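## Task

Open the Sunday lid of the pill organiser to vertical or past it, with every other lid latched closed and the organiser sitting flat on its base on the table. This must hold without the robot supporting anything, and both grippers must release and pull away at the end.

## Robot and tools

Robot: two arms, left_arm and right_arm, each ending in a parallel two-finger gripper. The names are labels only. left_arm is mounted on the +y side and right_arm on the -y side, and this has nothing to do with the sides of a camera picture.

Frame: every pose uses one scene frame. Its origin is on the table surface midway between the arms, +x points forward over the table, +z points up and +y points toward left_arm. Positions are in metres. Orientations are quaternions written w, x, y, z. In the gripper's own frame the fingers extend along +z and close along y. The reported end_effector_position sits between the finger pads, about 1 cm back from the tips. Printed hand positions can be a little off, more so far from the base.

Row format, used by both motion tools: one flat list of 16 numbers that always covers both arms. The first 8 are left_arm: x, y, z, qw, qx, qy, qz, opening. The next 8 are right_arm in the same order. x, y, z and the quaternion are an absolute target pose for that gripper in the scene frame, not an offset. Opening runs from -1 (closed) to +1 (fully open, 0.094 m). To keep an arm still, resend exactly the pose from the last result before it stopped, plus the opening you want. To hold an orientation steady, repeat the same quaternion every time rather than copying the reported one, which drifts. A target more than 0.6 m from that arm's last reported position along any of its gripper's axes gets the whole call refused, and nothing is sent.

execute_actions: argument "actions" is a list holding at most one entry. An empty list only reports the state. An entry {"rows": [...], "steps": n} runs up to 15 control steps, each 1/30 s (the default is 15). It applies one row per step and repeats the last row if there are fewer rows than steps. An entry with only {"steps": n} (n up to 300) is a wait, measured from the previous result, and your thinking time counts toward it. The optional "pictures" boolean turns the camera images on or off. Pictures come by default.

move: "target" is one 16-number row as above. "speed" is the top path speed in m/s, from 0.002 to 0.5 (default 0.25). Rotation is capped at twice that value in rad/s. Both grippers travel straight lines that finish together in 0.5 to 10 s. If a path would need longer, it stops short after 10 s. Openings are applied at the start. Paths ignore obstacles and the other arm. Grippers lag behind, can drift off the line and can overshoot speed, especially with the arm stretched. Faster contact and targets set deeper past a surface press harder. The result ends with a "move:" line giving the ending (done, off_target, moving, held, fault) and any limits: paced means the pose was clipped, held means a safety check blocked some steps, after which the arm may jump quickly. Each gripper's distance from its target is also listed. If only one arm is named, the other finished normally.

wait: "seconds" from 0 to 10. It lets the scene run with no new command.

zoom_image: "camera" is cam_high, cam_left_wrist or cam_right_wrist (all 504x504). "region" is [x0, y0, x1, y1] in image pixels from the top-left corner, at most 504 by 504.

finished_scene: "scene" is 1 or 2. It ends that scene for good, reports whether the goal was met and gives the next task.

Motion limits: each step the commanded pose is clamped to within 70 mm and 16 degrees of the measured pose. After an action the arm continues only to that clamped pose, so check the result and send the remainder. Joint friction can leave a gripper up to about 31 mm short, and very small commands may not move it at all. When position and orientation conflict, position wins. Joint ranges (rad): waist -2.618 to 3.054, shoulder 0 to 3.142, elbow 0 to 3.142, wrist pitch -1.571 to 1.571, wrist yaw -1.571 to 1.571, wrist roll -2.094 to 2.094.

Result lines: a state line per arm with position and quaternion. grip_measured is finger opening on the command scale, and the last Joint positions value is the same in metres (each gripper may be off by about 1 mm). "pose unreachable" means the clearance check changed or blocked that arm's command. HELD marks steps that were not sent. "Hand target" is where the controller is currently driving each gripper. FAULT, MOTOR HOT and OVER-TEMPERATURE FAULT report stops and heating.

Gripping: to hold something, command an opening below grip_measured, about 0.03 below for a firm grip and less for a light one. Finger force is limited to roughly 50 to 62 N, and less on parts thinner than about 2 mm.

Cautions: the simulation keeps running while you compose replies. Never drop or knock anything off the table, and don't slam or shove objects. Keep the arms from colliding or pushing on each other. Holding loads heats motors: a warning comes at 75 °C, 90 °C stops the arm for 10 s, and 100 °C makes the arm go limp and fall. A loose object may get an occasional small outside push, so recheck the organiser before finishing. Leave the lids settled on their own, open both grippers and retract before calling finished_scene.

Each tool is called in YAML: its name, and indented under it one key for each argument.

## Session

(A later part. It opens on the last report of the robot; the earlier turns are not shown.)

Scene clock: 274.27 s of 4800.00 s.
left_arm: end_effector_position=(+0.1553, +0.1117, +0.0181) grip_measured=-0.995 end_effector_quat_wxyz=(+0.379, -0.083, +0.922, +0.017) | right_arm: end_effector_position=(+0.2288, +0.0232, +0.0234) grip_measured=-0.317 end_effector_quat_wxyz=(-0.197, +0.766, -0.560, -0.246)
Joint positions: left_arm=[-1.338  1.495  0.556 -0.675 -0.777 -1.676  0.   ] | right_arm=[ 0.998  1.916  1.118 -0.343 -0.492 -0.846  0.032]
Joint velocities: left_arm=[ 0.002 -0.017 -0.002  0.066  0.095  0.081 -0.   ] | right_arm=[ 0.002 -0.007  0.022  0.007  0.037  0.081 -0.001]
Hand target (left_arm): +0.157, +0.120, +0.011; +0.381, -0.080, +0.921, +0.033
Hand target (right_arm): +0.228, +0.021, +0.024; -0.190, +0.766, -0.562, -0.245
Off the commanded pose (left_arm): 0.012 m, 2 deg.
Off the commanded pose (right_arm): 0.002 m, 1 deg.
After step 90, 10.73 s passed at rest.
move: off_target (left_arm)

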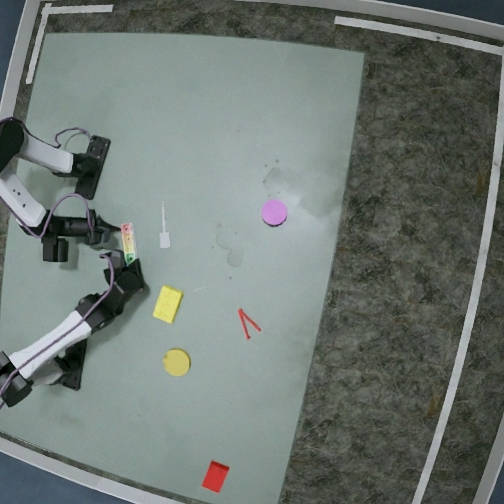

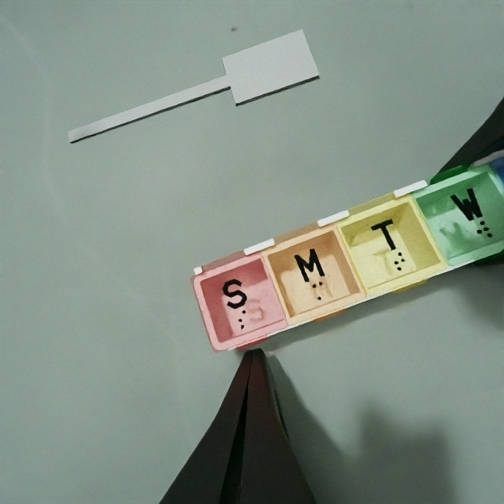

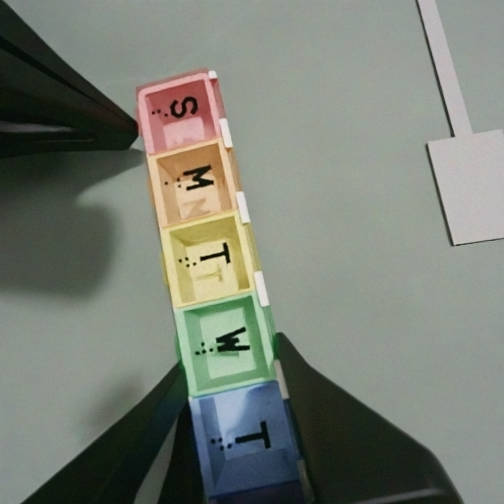

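move:
  target: [0.170,0.124,0.010,0.381,-0.08,0.92,0.033,-1,0.228,0.021,0.024,0.19,-0.766,0.562,0.245,-0.38]
  speed: 0.02

zoom_image:
  camera: "cam_right_wrist"
  region: [60, 50, 260, 220]

zoom_image:
  camera: "cam_left_wrist"
  region: [170, 250, 370, 400]

Scene clock: 281.93 s of 4800.00 s.
left_arm: end_effector_position=(+0.1660, +0.1125, +0.0131) grip_measured=-0.995 end_effector_quat_wxyz=(+0.375, -0.081, +0.923, +0.019) | right_arm: end_effector_position=(+0.2330, +0.0236, +0.0234) grip_measured=-0.317 end_effector_quat_wxyz=(-0.202, +0.762, -0.566, -0.240)
Joint positions: left_arm=[-1.277  1.495  0.535 -0.596 -0.77  -1.586  0.   ] | right_arm=[ 0.995  1.916  1.118 -0.332 -0.478 -0.833  0.032]
Joint velocities: left_arm=[ 0.007  0.002 -0.027 -0.051 -0.007  0.066  0.001] | right_arm=[-0.002 -0.012 -0.002 -0.007 -0.007  0.051 -0.001]
Hand target (left_arm): +0.169, +0.124, +0.010; +0.380, -0.080, +0.921, +0.033
Hand target (right_arm): +0.228, +0.021, +0.024; -0.190, +0.766, -0.563, -0.245
Off the commanded pose (left_arm): 0.013 m, 2 deg.
Off the commanded pose (right_arm): 0.006 m, 2 deg.
After step 90, 3.37 s passed at rest.
move: off_target (left_arm)

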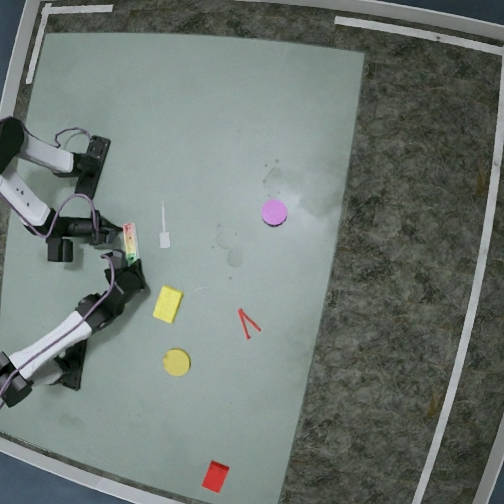

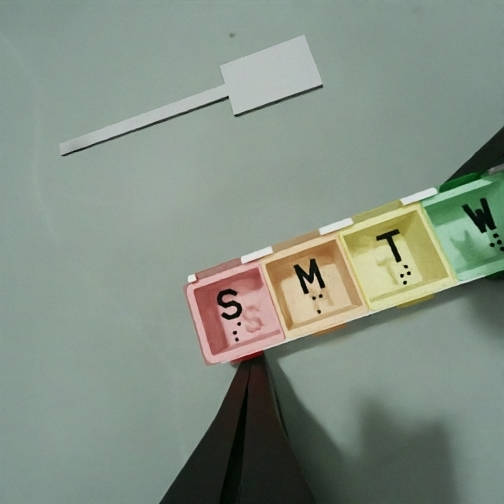

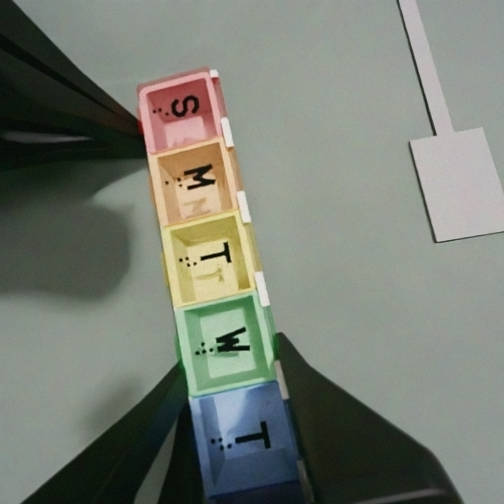

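Region (60, 50, 260, 220) of cam_right_wrist's 504x504 image, scaled by 2.520, with more detail than that image has; it fills the top 428 rows of this view, and the rest is white.

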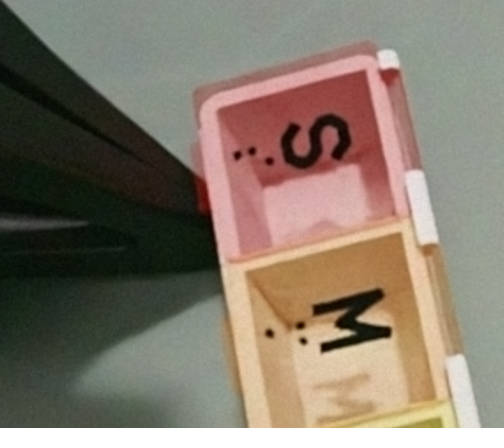

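Region (170, 250, 370, 400) of cam_left_wrist's 504x504 image, scaled by 2.520, with more detail than that image has; it fills the top 378 rows of this view, and the rest is white.

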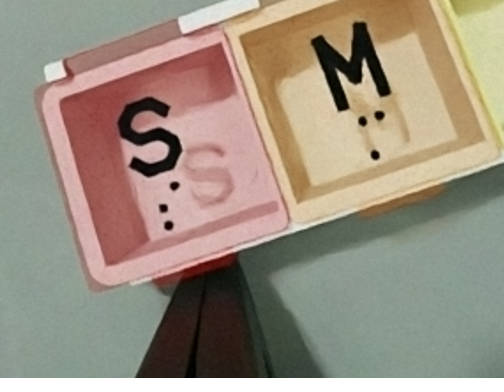

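move:
  target: [0.169,0.122,0.032,0.381,-0.08,0.92,0.033,-1,0.228,0.021,0.020,0.19,-0.766,0.562,0.245,-0.38]
  speed: 0.02

Scene clock: 287.10 s of 4800.00 s.
left_arm: end_effector_position=(+0.1635, +0.1223, +0.0214) grip_measured=-0.995 end_effector_quat_wxyz=(+0.371, -0.073, +0.925, +0.034) | right_arm: end_effector_position=(+0.2339, +0.0245, +0.0238) grip_measured=-0.317 end_effector_quat_wxyz=(-0.204, +0.762, -0.566, -0.240)
Joint positions: left_arm=[-1.277  1.448  0.541 -0.681 -0.763 -1.582  0.   ] | right_arm=[ 0.995  1.916  1.118 -0.326 -0.477 -0.831  0.032]
Joint velocities: left_arm=[ 0.017 -0.017  0.017 -0.037 -0.022 -0.037 -0.   ] | right_arm=[-0.002  0.002  0.002 -0.007  0.051 -0.066  0.001]
Hand target (left_arm): +0.169, +0.122, +0.031; +0.381, -0.080, +0.920, +0.033
Hand target (right_arm): +0.228, +0.021, +0.020; -0.190, +0.766, -0.562, -0.245
Off the commanded pose (left_arm): 0.012 m, 2 deg.
Off the commanded pose (right_arm): 0.008 m, 2 deg.
After step 90, 0.80 s passed at rest.
move: off_target (left_arm)

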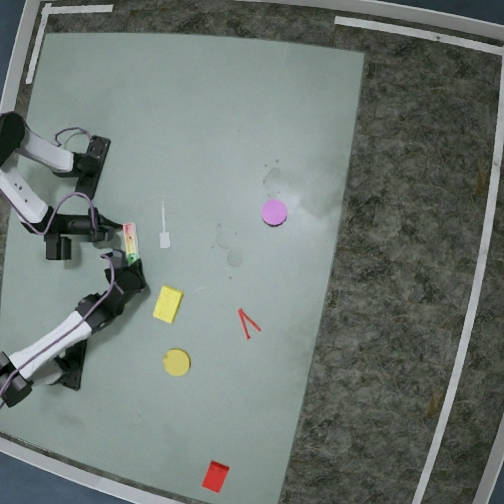

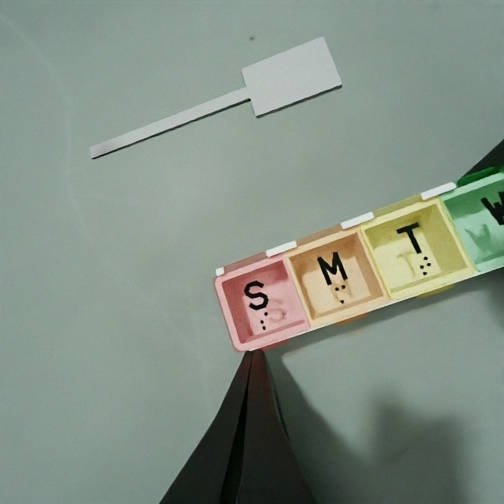

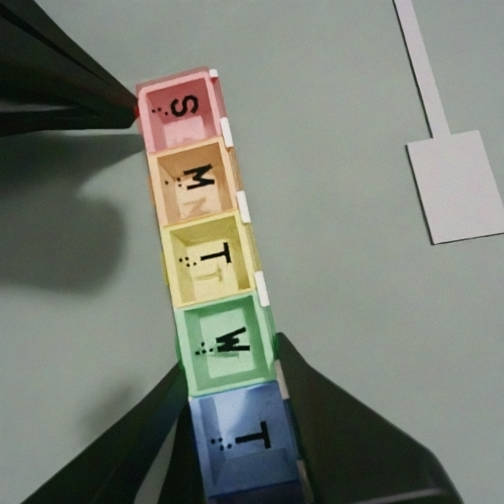

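move:
  target: [0.152,0.114,0.012,0.381,-0.08,0.92,0.033,-1,0.228,0.021,0.022,0.19,-0.766,0.562,0.245,-0.38]
  speed: 0.04

move:
  target: [0.170,0.120,0.008,0.381,-0.08,0.92,0.033,-1,0.228,0.021,0.022,0.19,-0.766,0.562,0.245,-0.38]
  speed: 0.03

Scene clock: 295.80 s of 4800.00 s.
left_arm: end_effector_position=(+0.1532, +0.1197, +0.0122) grip_measured=-0.995 end_effector_quat_wxyz=(+0.379, -0.083, +0.921, +0.032) | right_arm: end_effector_position=(+0.2317, +0.0235, +0.0235) grip_measured=-0.317 end_effector_quat_wxyz=(-0.200, +0.763, -0.564, -0.243)
Joint positions: left_arm=[-1.345  1.517  0.542 -0.684 -0.776 -1.7    0.   ] | right_arm=[ 0.995  1.916  1.118 -0.335 -0.484 -0.836  0.032]
Joint velocities: left_arm=[-0.007 -0.017  0.002  0.037 -0.007 -0.037  0.001] | right_arm=[-0.007 -0.012 -0.012 -0.051  0.007  0.007 -0.   ]
Hand target (left_arm): +0.153, +0.114, +0.013; +0.382, -0.080, +0.920, +0.033
Hand target (right_arm): +0.228, +0.021, +0.022; -0.190, +0.767, -0.562, -0.245
Off the commanded pose (left_arm): 0.006 m, 0 deg.
Off the commanded pose (right_arm): 0.005 m, 1 deg.
After step 90, 4.80 s passed at rest.
move: done

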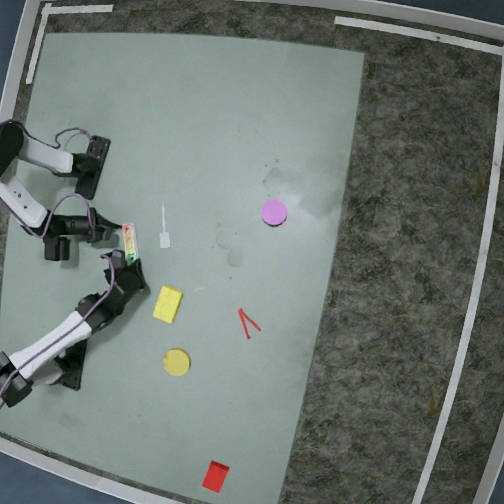

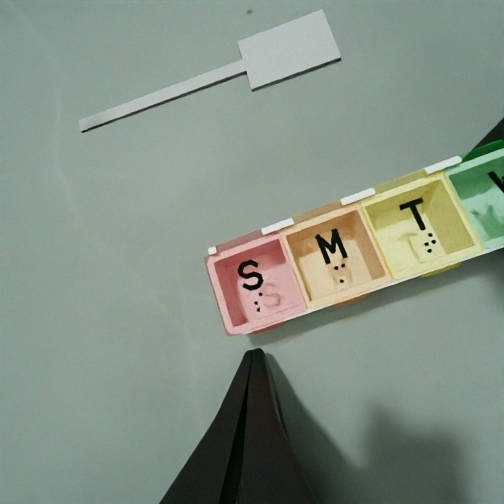

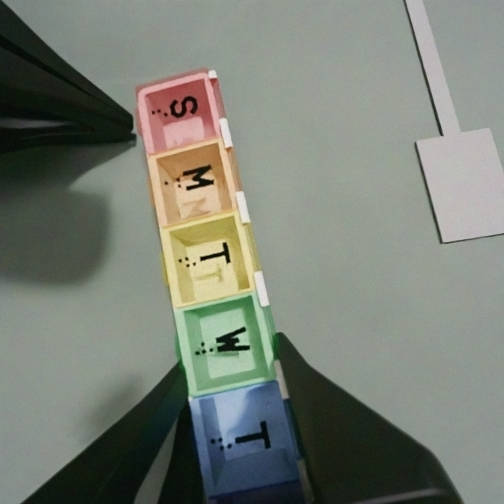

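Scene clock: 296.67 s of 4800.00 s.
left_arm: end_effector_position=(+0.1656, +0.1142, +0.0109) grip_measured=-0.995 end_effector_quat_wxyz=(+0.375, -0.078, +0.923, +0.030) | right_arm: end_effector_position=(+0.2334, +0.0233, +0.0234) grip_measured=-0.317 end_effector_quat_wxyz=(-0.202, +0.762, -0.566, -0.240)
Joint positions: left_arm=[-1.278  1.517  0.542 -0.608 -0.771 -1.592  0.   ] | right_arm=[ 0.994  1.916  1.118 -0.333 -0.479 -0.834  0.032]
Joint velocities: left_arm=[ 0.007 -0.012 -0.007  0.007  0.007 -0.007  0.001] | right_arm=[-0.007  0.007 -0.007  0.037  0.037 -0.022 -0.   ]
Hand target (left_arm): +0.169, +0.120, +0.008; +0.381, -0.080, +0.921, +0.033
Hand target (right_arm): +0.228, +0.021, +0.022; -0.190, +0.766, -0.562, -0.245
Off the commanded pose (left_arm): 0.008 m, 1 deg.
Off the commanded pose (right_arm): 0.006 m, 2 deg.
move: done

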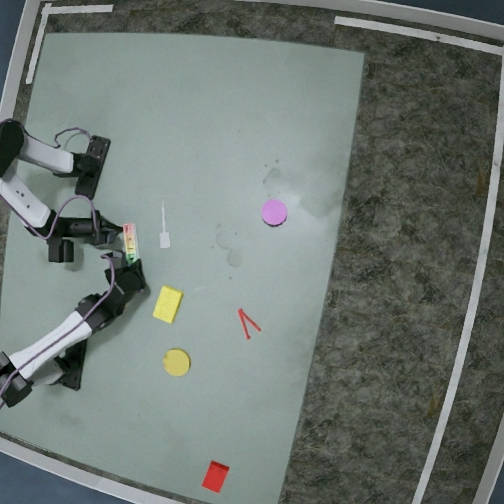

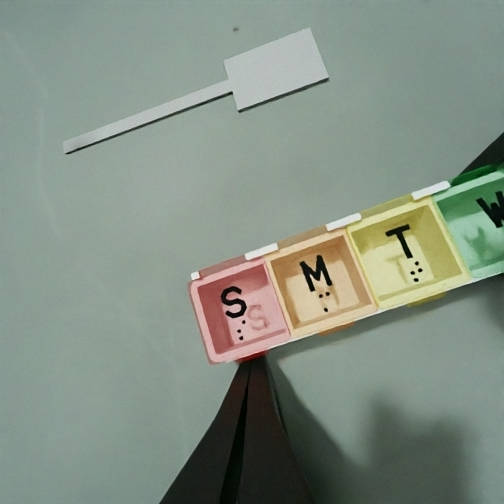

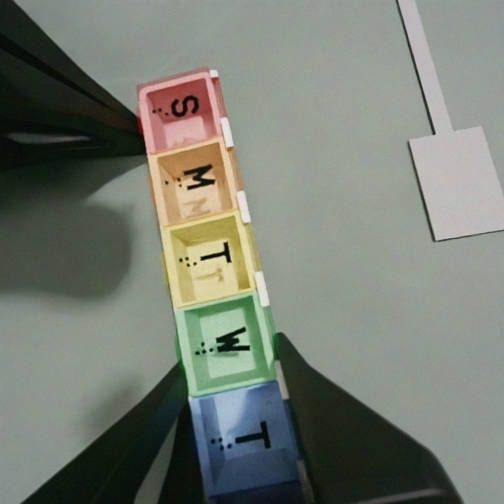

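move:
  target: [0.175,0.114,0.030,0.381,-0.08,0.92,0.033,-1,0.228,0.021,0.022,0.19,-0.766,0.562,0.245,-0.38]
  speed: 0.02

Scene clock: 303.47 s of 4800.00 s.
left_arm: end_effector_position=(+0.1677, +0.1135, +0.0184) grip_measured=-0.995 end_effector_quat_wxyz=(+0.367, -0.075, +0.927, +0.032) | right_arm: end_effector_position=(+0.2347, +0.0238, +0.0235) grip_measured=-0.317 end_effector_quat_wxyz=(-0.204, +0.762, -0.567, -0.238)
Joint positions: left_arm=[-1.257  1.485  0.563 -0.644 -0.754 -1.556  0.   ] | right_arm=[ 0.994  1.916  1.118 -0.328 -0.474 -0.832  0.032]
Joint velocities: left_arm=[ 0.007 -0.002 -0.012  0.037 -0.022 -0.154 -0.001] | right_arm=[-0.007 -0.012 -0.002  0.095  0.007 -0.022 -0.002]
Hand target (left_arm): +0.175, +0.114, +0.029; +0.381, -0.080, +0.921, +0.033
Hand target (right_arm): +0.228, +0.021, +0.022; -0.190, +0.766, -0.563, -0.245
Off the commanded pose (left_arm): 0.014 m, 2 deg.
Off the commanded pose (right_arm): 0.007 m, 2 deg.
After step 90, 2.53 s passed at rest.
move: off_target (left_arm)

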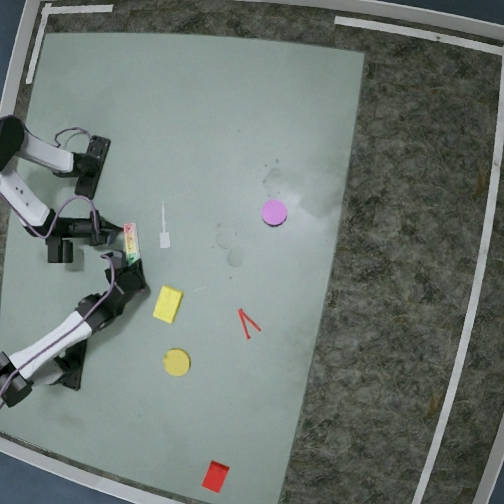

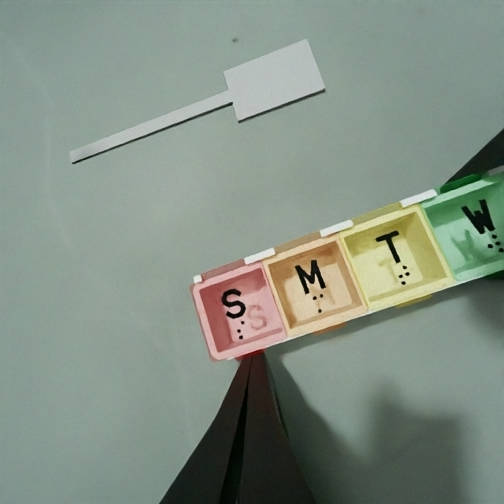

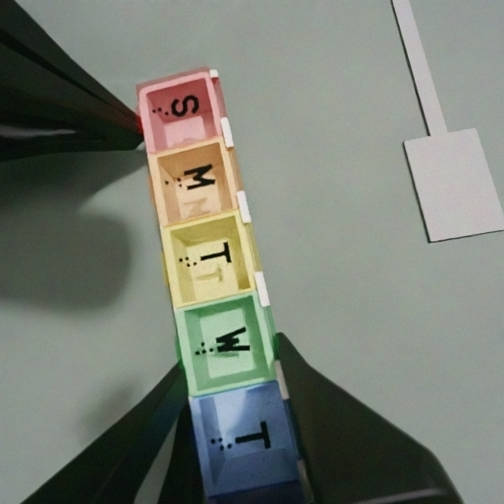

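move:
  target: [0.174,0.114,0.044,0.381,-0.08,0.92,0.033,-1,0.228,0.021,0.020,0.19,-0.766,0.562,0.245,-0.38]
  speed: 0.02

Scene clock: 320.17 s of 4800.00 s.
left_arm: end_effector_position=(+0.1705, +0.1149, +0.0357) grip_measured=-0.995 end_effector_quat_wxyz=(+0.378, -0.072, +0.922, +0.037) | right_arm: end_effector_position=(+0.2331, +0.0236, +0.0237) grip_measured=-0.317 end_effector_quat_wxyz=(-0.202, +0.763, -0.565, -0.242)
Joint positions: left_arm=[-1.257  1.443  0.599 -0.729 -0.779 -1.555  0.   ] | right_arm=[ 0.994  1.916  1.118 -0.332 -0.482 -0.836  0.032]
Joint velocities: left_arm=[ 0.017 -0.017  0.002 -0.051 -0.066 -0.022  0.   ] | right_arm=[-0.012 -0.007 -0.017  0.022  0.007 -0.007  0.001]
Hand target (left_arm): +0.174, +0.114, +0.044; +0.381, -0.080, +0.920, +0.033
Hand target (right_arm): +0.228, +0.021, +0.020; -0.190, +0.766, -0.562, -0.245
Off the commanded pose (left_arm): 0.009 m, 1 deg.
Off the commanded pose (right_arm): 0.007 m, 2 deg.
After step 90, 12.07 s passed at rest.
move: done

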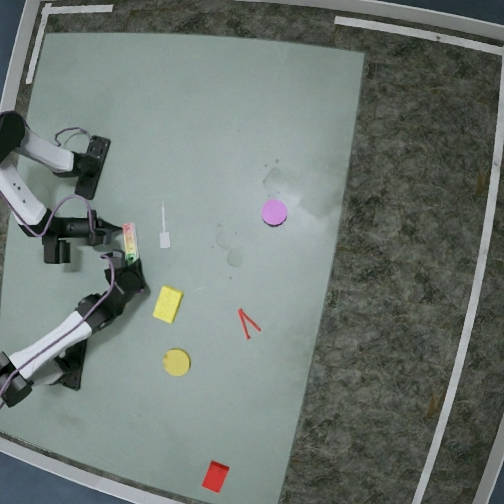

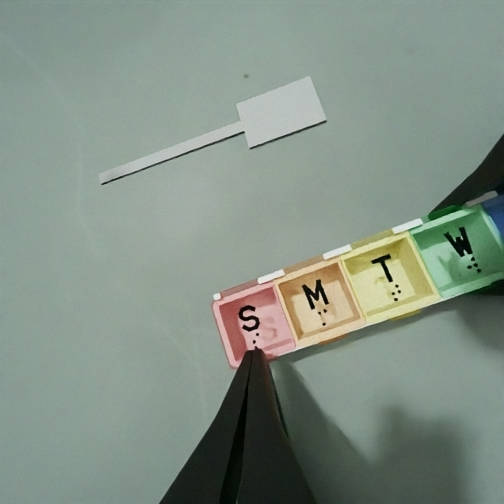

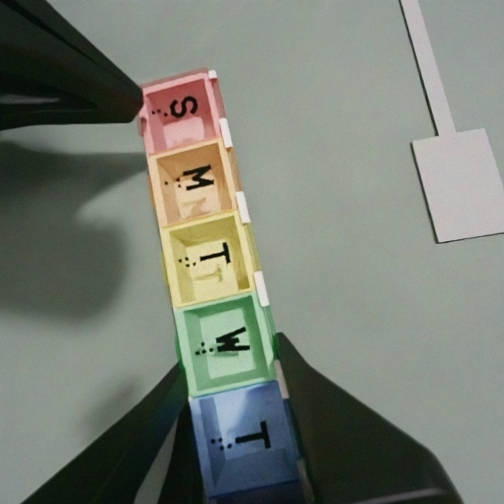

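zoom_image:
  camera: "cam_right_wrist"
  region: [60, 50, 260, 220]

Region (60, 50, 260, 220) of cam_right_wrist's 504x504 image, scaled by 2.520, with more detail than that image has; it fills the top 428 rows of this view, and the rest is white.

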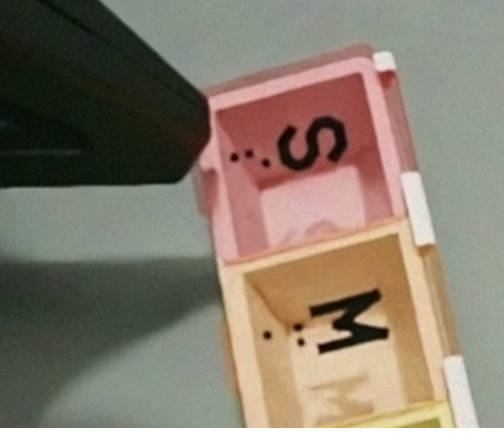

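move:
  target: [0.148,0.114,0.04,0.535,-0.073,0.84,0.047,-1,0.228,0.021,0.022,0.19,-0.766,0.562,0.245,-0.38]
  speed: 0.08

move:
  target: [0.150,0.116,0.006,0.535,-0.073,0.84,0.047,-1,0.228,0.021,0.022,0.19,-0.766,0.562,0.245,-0.38]
  speed: 0.05

Scene clock: 342.90 s of 4800.00 s.
left_arm: end_effector_position=(+0.1517, +0.1150, +0.0425) grip_measured=-0.995 end_effector_quat_wxyz=(+0.519, -0.071, +0.851, +0.037) | right_arm: end_effector_position=(+0.2324, +0.0233, +0.0235) grip_measured=-0.317 end_effector_quat_wxyz=(-0.201, +0.763, -0.565, -0.243)
Joint positions: left_arm=[-1.521  1.706  0.632 -0.935 -1.04  -2.08   0.   ] | right_arm=[ 0.994  1.916  1.118 -0.335 -0.484 -0.837  0.032]
Joint velocities: left_arm=[ 0.002  0.002 -0.002  0.037 -0.022 -0.022  0.001] | right_arm=[ 0.002 -0.002  0.007 -0.007 -0.007 -0.022  0.002]
Hand target (left_arm): +0.151, +0.114, +0.042; +0.524, -0.061, +0.848, +0.044
Hand target (right_arm): +0.228, +0.021, +0.022; -0.190, +0.766, -0.562, -0.245
Off the commanded pose (left_arm): 0.005 m, 3 deg.
Off the commanded pose (right_arm): 0.005 m, 1 deg.
joint sent to its limit (left arm) — the command would take joint 6 (wrist roll) past its lower limit, so that joint was sent only as far as its limit.
After step 90, 17.27 s passed at rest.
move: off_target (left_arm)

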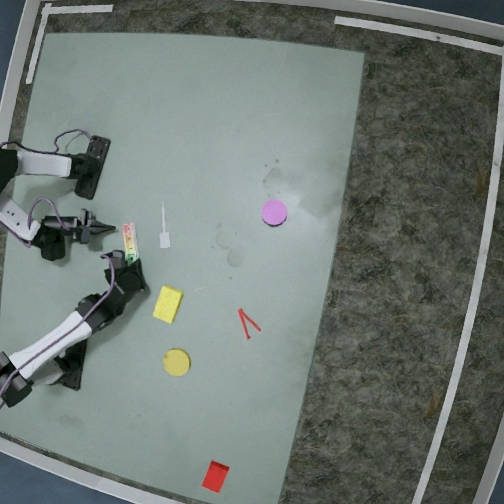

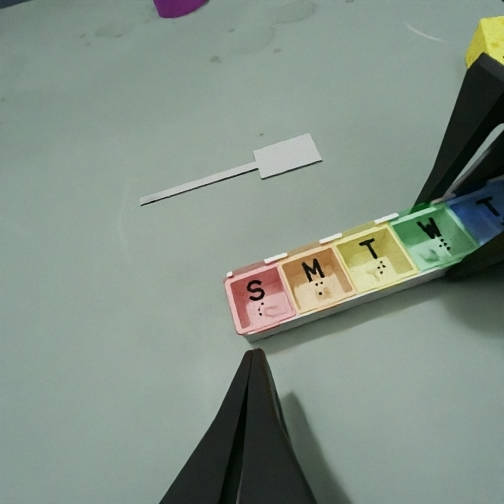

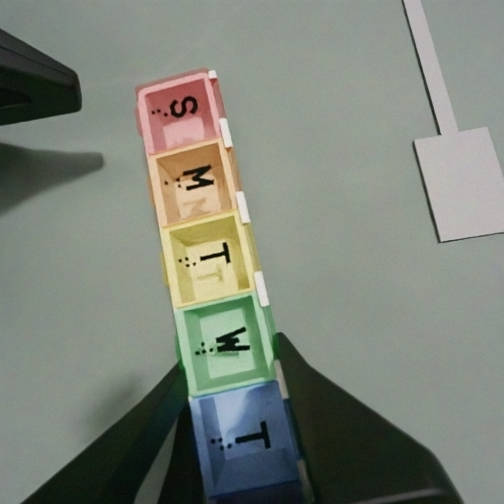

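Scene clock: 344.07 s of 4800.00 s.
left_arm: end_effector_position=(+0.1514, +0.1104, +0.0129) grip_measured=-0.995 end_effector_quat_wxyz=(+0.520, -0.071, +0.851, +0.037) | right_arm: end_effector_position=(+0.2324, +0.0233, +0.0235) grip_measured=-0.317 end_effector_quat_wxyz=(-0.201, +0.763, -0.565, -0.243)
Joint positions: left_arm=[-1.521  1.838  0.616 -0.789 -1.041 -2.082  0.   ] | right_arm=[ 0.994  1.916  1.118 -0.335 -0.484 -0.837  0.032]
Joint velocities: left_arm=[-0.007  0.017  0.002  0.081  0.007  0.022  0.001] | right_arm=[ 0.002  0.007 -0.007 -0.051  0.066 -0.081 -0.   ]
Hand target (left_arm): +0.151, +0.116, +0.007; +0.524, -0.061, +0.848, +0.043
Hand target (right_arm): +0.228, +0.021, +0.022; -0.190, +0.766, -0.562, -0.245
Off the commanded pose (left_arm): 0.009 m, 2 deg.
Off the commanded pose (right_arm): 0.005 m, 1 deg.
joint sent to its limit (left arm) — the command would take joint 6 (wrist roll) past its lower limit, so that joint was sent only as far as its limit.
move: done

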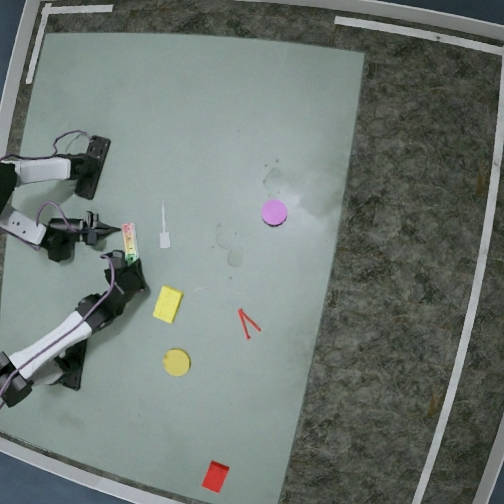

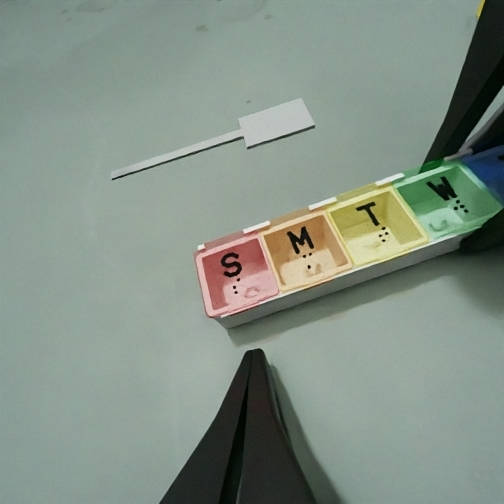

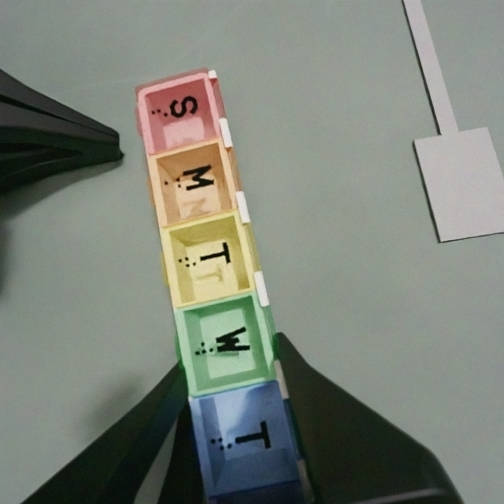

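move:
  target: [0.172,0.121,0.010,0.525,-0.07,0.847,0.043,-1,0.228,0.021,0.022,0.19,-0.766,0.562,0.245,-0.38]
  speed: 0.03

zoom_image:
  camera: "cam_right_wrist"
  region: [60, 50, 260, 220]

zoom_image:
  camera: "cam_left_wrist"
  region: [170, 230, 370, 400]

Scene clock: 350.50 s of 4800.00 s.
left_arm: end_effector_position=(+0.1684, +0.1161, +0.0110) grip_measured=-0.995 end_effector_quat_wxyz=(+0.526, -0.062, +0.847, +0.046) | right_arm: end_effector_position=(+0.2347, +0.0230, +0.0234) grip_measured=-0.318 end_effector_quat_wxyz=(-0.203, +0.761, -0.568, -0.239)
Joint positions: left_arm=[-1.441  1.808  0.562 -0.656 -1.083 -1.927  0.   ] | right_arm=[ 0.992  1.916  1.118 -0.331 -0.476 -0.832  0.032]
Joint velocities: left_arm=[-0.012 -0.007 -0.022  0.007 -0.037  0.081 -0.001] | right_arm=[-0.007  0.002 -0.012 -0.051  0.007  0.007  0.001]
Hand target (left_arm): +0.171, +0.121, +0.010; +0.525, -0.070, +0.847, +0.043
Hand target (right_arm): +0.228, +0.021, +0.022; -0.190, +0.766, -0.563, -0.245
Off the commanded pose (left_arm): 0.006 m, 1 deg.
Off the commanded pose (right_arm): 0.007 m, 2 deg.
After step 90, 2.30 s passed at rest.
move: done

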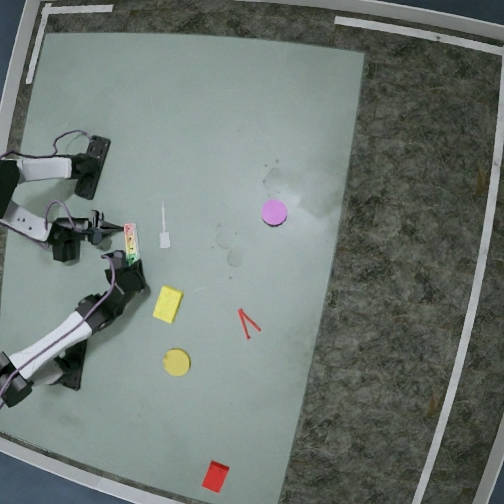

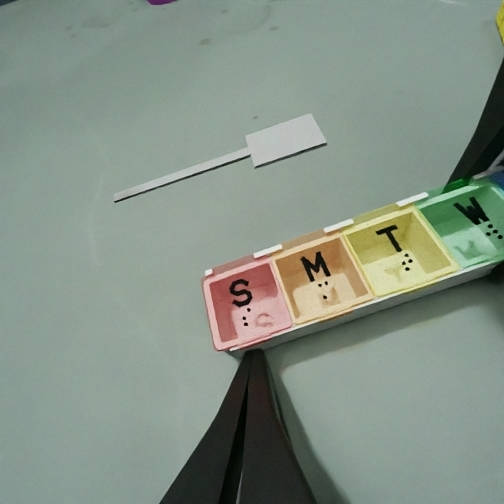

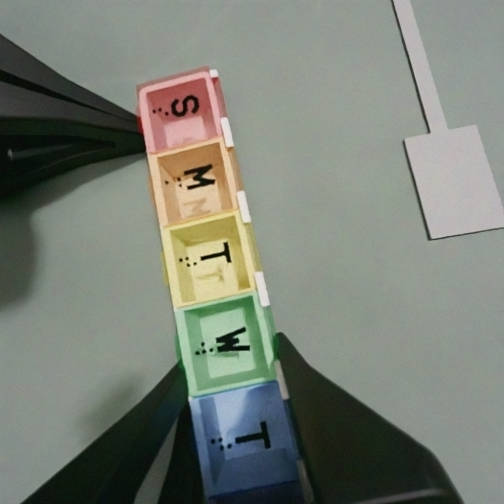

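Region (60, 50, 260, 220) of cam_right_wrist's 504x504 image, scaled by 2.520, with more detail than that image has; it fills the top 428 rows of this view, and the rest is white.

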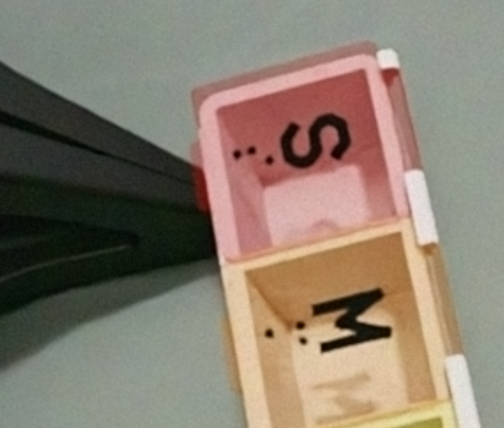

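Region (170, 230, 370, 400) of cam_left_wrist's 504x504 image, scaled by 2.520, with more detail than that image has; it fills the top 428 rows of this view, and the rest is white.

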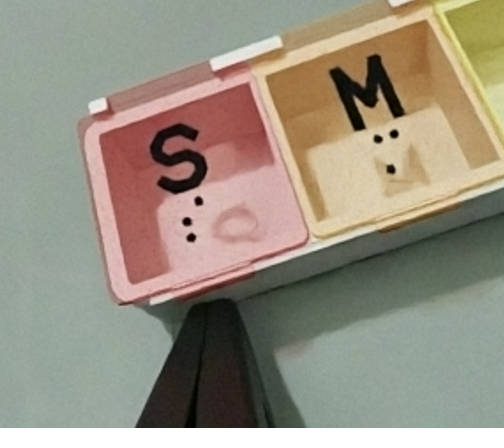

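move:
  target: [0.180,0.117,0.030,0.525,-0.07,0.847,0.043,-1,0.224,0.021,0.020,0.19,-0.766,0.562,0.245,-0.38]
  speed: 0.02

Scene clock: 356.77 s of 4800.00 s.
left_arm: end_effector_position=(+0.1737, +0.1150, +0.0205) grip_measured=-0.995 end_effector_quat_wxyz=(+0.509, -0.068, +0.857, +0.045) | right_arm: end_effector_position=(+0.2382, +0.0255, +0.0247) grip_measured=-0.318 end_effector_quat_wxyz=(-0.211, +0.758, -0.570, -0.237)
Joint positions: left_arm=[-1.397  1.719  0.562 -0.654 -1.057 -1.838  0.   ] | right_arm=[ 0.991  1.916  1.118 -0.312 -0.469 -0.822  0.032]
Joint velocities: left_arm=[ 0.007 -0.007 -0.012  0.022 -0.007 -0.11  -0.   ] | right_arm=[ 0.027 -0.007 -0.002  0.037 -0.095  0.051  0.   ]
Hand target (left_arm): +0.179, +0.117, +0.029; +0.525, -0.070, +0.847, +0.043
Hand target (right_arm): +0.224, +0.021, +0.020; -0.190, +0.766, -0.563, -0.245
Off the commanded pose (left_arm): 0.012 m, 2 deg.
Off the commanded pose (right_arm): 0.016 m, 3 deg.
After step 90, 1.93 s passed at rest.
move: off_target (left_arm, right_arm)

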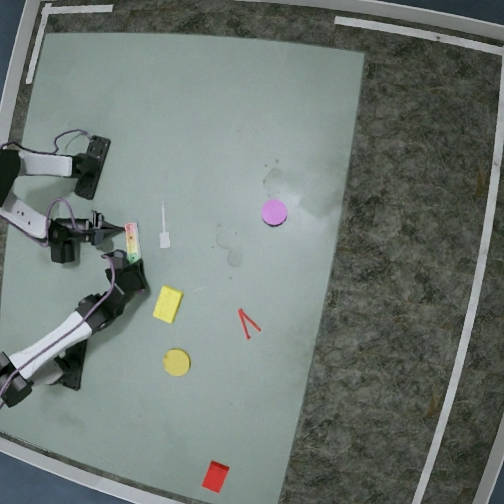

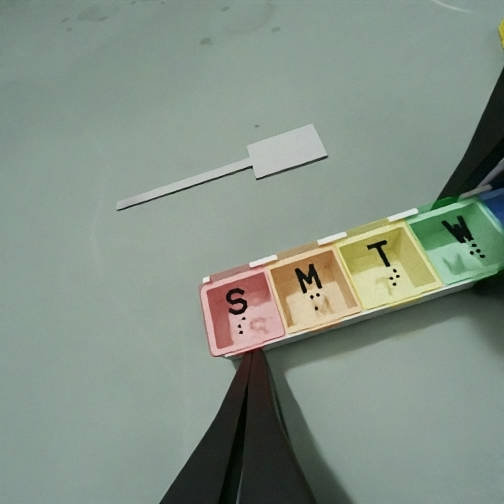

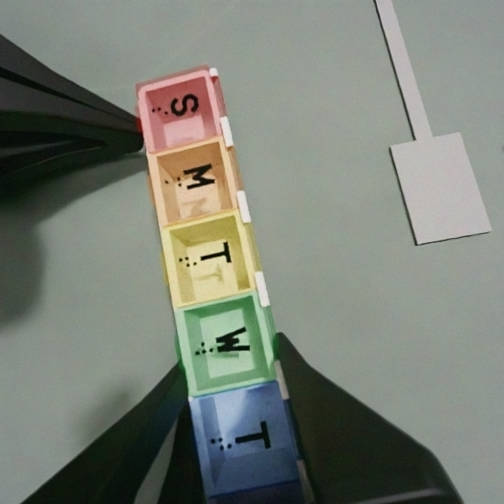

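move:
  target: [0.179,0.117,0.042,0.525,-0.07,0.847,0.043,-1,0.220,0.019,0.008,0.19,-0.766,0.562,0.245,-0.38]
  speed: 0.02

Scene clock: 362.50 s of 4800.00 s.
left_arm: end_effector_position=(+0.1762, +0.1183, +0.0353) grip_measured=-0.995 end_effector_quat_wxyz=(+0.523, -0.063, +0.849, +0.045) | right_arm: end_effector_position=(+0.2368, +0.0288, +0.0238) grip_measured=-0.318 end_effector_quat_wxyz=(-0.221, +0.759, -0.563, -0.241)
Joint positions: left_arm=[-1.397  1.667  0.562 -0.712 -1.089 -1.835  0.   ] | right_arm=[ 0.996  1.916  1.099 -0.269 -0.478 -0.822  0.032]
Joint velocities: left_arm=[-0.002 -0.002 -0.002 -0.007 -0.037  0.007  0.001] | right_arm=[ 0.002 -0.002  0.002  0.007 -0.037 -0.022  0.001]
Hand target (left_arm): +0.179, +0.117, +0.042; +0.525, -0.070, +0.847, +0.043
Hand target (right_arm): +0.220, +0.019, +0.008; -0.190, +0.767, -0.562, -0.245
Off the commanded pose (left_arm): 0.007 m, 1 deg.
Off the commanded pose (right_arm): 0.025 m, 4 deg.
After step 90, 1.03 s passed at rest.
move: off_target (right_arm)

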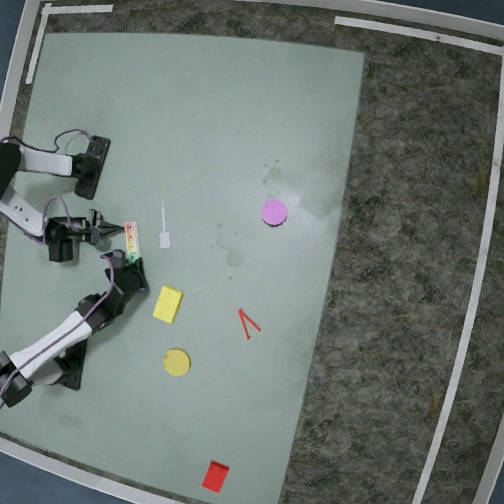

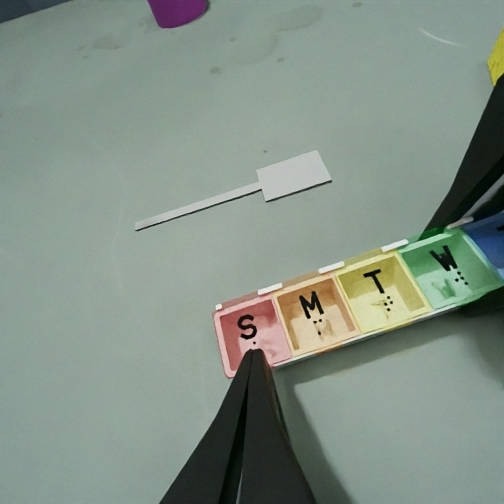

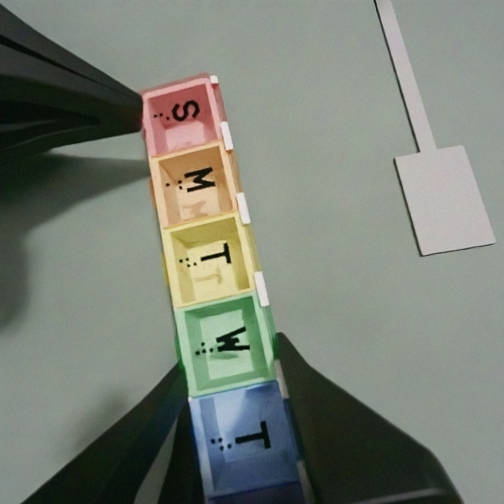

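move:
  target: [0.145,0.113,0.055,0.305,0.527,0.686,0.397,-0.49,0.230,0.022,0.020,0.19,-0.766,0.562,0.245,-0.38]
  speed: 0.15

Scene clock: 395.20 s of 4800.00 s.
left_arm: end_effector_position=(+0.1487, +0.1157, +0.0587) grip_measured=-0.492 end_effector_quat_wxyz=(+0.317, +0.516, +0.693, +0.391) | right_arm: end_effector_position=(+0.2312, +0.0248, +0.0235) grip_measured=-0.318 end_effector_quat_wxyz=(-0.204, +0.764, -0.561, -0.246)
Joint positions: left_arm=[-1.5    1.698  0.734 -1.113 -0.971 -0.633  0.024] | right_arm=[ 0.996  1.916  1.111 -0.32  -0.491 -0.838  0.032]
Joint velocities: left_arm=[-0.012 -0.012  0.012 -0.125  0.007  0.051 -0.001] | right_arm=[-0.007  0.002 -0.012  0.022  0.037 -0.095 -0.001]
Hand target (left_arm): +0.146, +0.113, +0.056; +0.305, +0.526, +0.686, +0.398
Hand target (right_arm): +0.230, +0.022, +0.020; -0.190, +0.767, -0.562, -0.245
Off the commanded pose (left_arm): 0.006 m, 2 deg.
Off the commanded pose (right_arm): 0.005 m, 2 deg.
After step 90, 24.20 s passed at rest.
move: done

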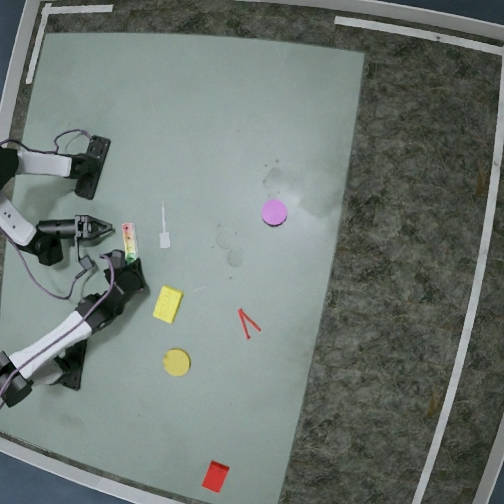

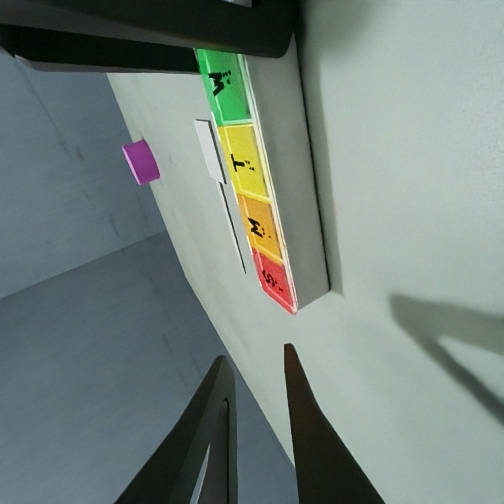

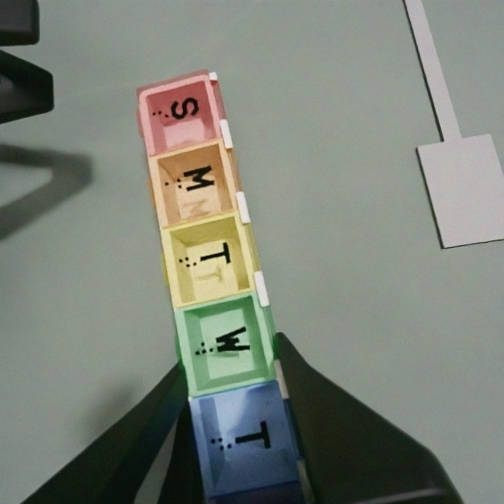

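move:
  target: [0.155,0.117,0.020,0.305,0.527,0.686,0.397,-0.49,0.230,0.022,0.020,0.19,-0.766,0.562,0.245,-0.38]
  speed: 0.06

Scene clock: 408.23 s of 4800.00 s.
left_arm: end_effector_position=(+0.1518, +0.1087, +0.0275) grip_measured=-0.492 end_effector_quat_wxyz=(+0.314, +0.524, +0.694, +0.383) | right_arm: end_effector_position=(+0.2312, +0.0248, +0.0235) grip_measured=-0.318 end_effector_quat_wxyz=(-0.204, +0.764, -0.561, -0.246)
Joint positions: left_arm=[-1.479  1.784  0.695 -0.924 -0.971 -0.562  0.024] | right_arm=[ 0.996  1.916  1.111 -0.32  -0.491 -0.838  0.032]
Joint velocities: left_arm=[-0.007  0.007  0.007  0.139 -0.037  0.022  0.   ] | right_arm=[-0.007 -0.022  0.002 -0.007 -0.022  0.022 -0.002]
Hand target (left_arm): +0.154, +0.117, +0.021; +0.305, +0.527, +0.687, +0.397
Hand target (right_arm): +0.230, +0.022, +0.020; -0.191, +0.766, -0.562, -0.245
Off the commanded pose (left_arm): 0.012 m, 2 deg.
Off the commanded pose (right_arm): 0.005 m, 2 deg.
After step 90, 8.87 s passed at rest.
move: off_target (left_arm)

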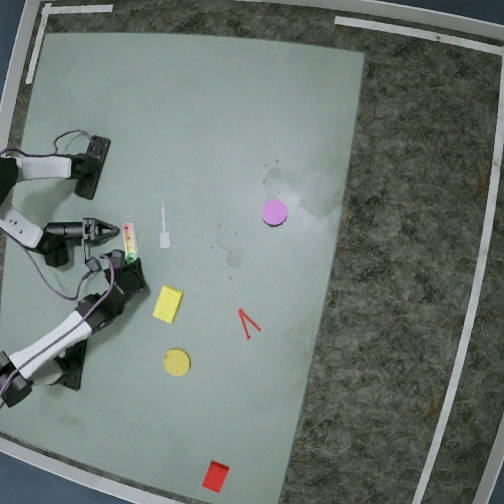

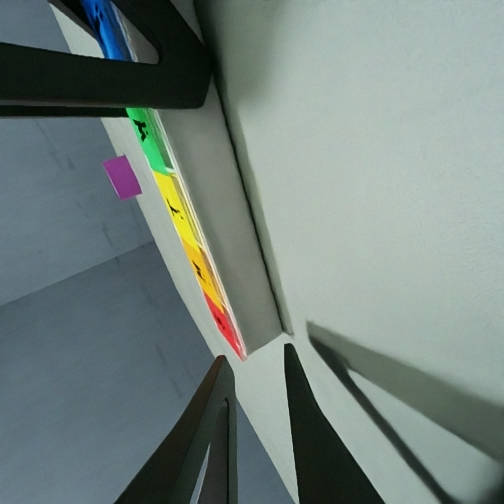

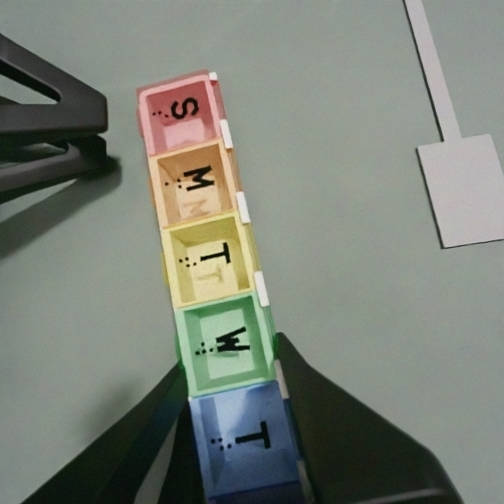

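move:
  target: [0.160,0.120,0.036,0.305,0.527,0.686,0.397,-0.49,0.230,0.022,0.020,0.19,-0.766,0.562,0.245,-0.38]
  speed: 0.04

Scene clock: 420.77 s of 4800.00 s.
left_arm: end_effector_position=(+0.1571, +0.1095, +0.0334) grip_measured=-0.492 end_effector_quat_wxyz=(+0.312, +0.524, +0.693, +0.385) | right_arm: end_effector_position=(+0.2312, +0.0248, +0.0235) grip_measured=-0.318 end_effector_quat_wxyz=(-0.204, +0.764, -0.561, -0.246)
Joint positions: left_arm=[-1.453  1.755  0.695 -0.927 -0.981 -0.523  0.024] | right_arm=[ 0.996  1.916  1.111 -0.32  -0.491 -0.838  0.032]
Joint velocities: left_arm=[-0.012  0.012 -0.002  0.007  0.022  0.037 -0.   ] | right_arm=[ 0.012 -0.007  0.002  0.007 -0.051 -0.051  0.001]
Hand target (left_arm): +0.160, +0.120, +0.036; +0.305, +0.527, +0.687, +0.397
Hand target (right_arm): +0.230, +0.022, +0.020; -0.191, +0.766, -0.562, -0.245
Off the commanded pose (left_arm): 0.011 m, 2 deg.
Off the commanded pose (right_arm): 0.005 m, 2 deg.
After step 90, 8.77 s passed at rest.
move: off_target (left_arm)

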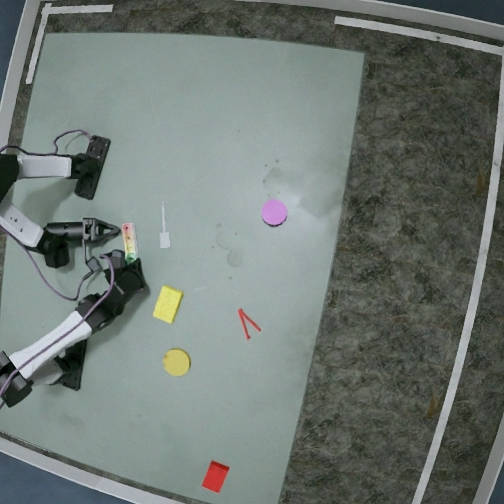

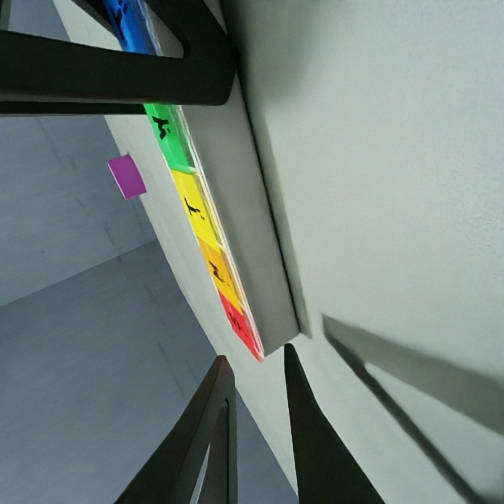

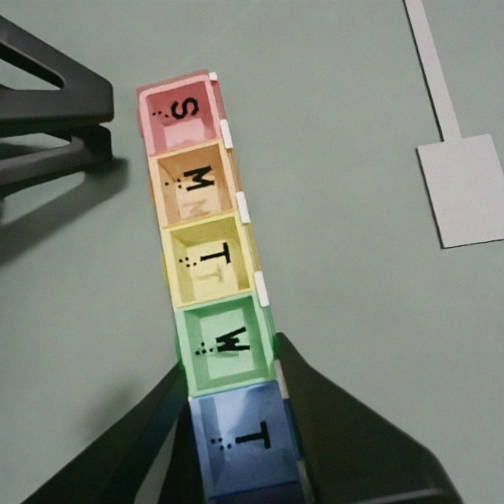

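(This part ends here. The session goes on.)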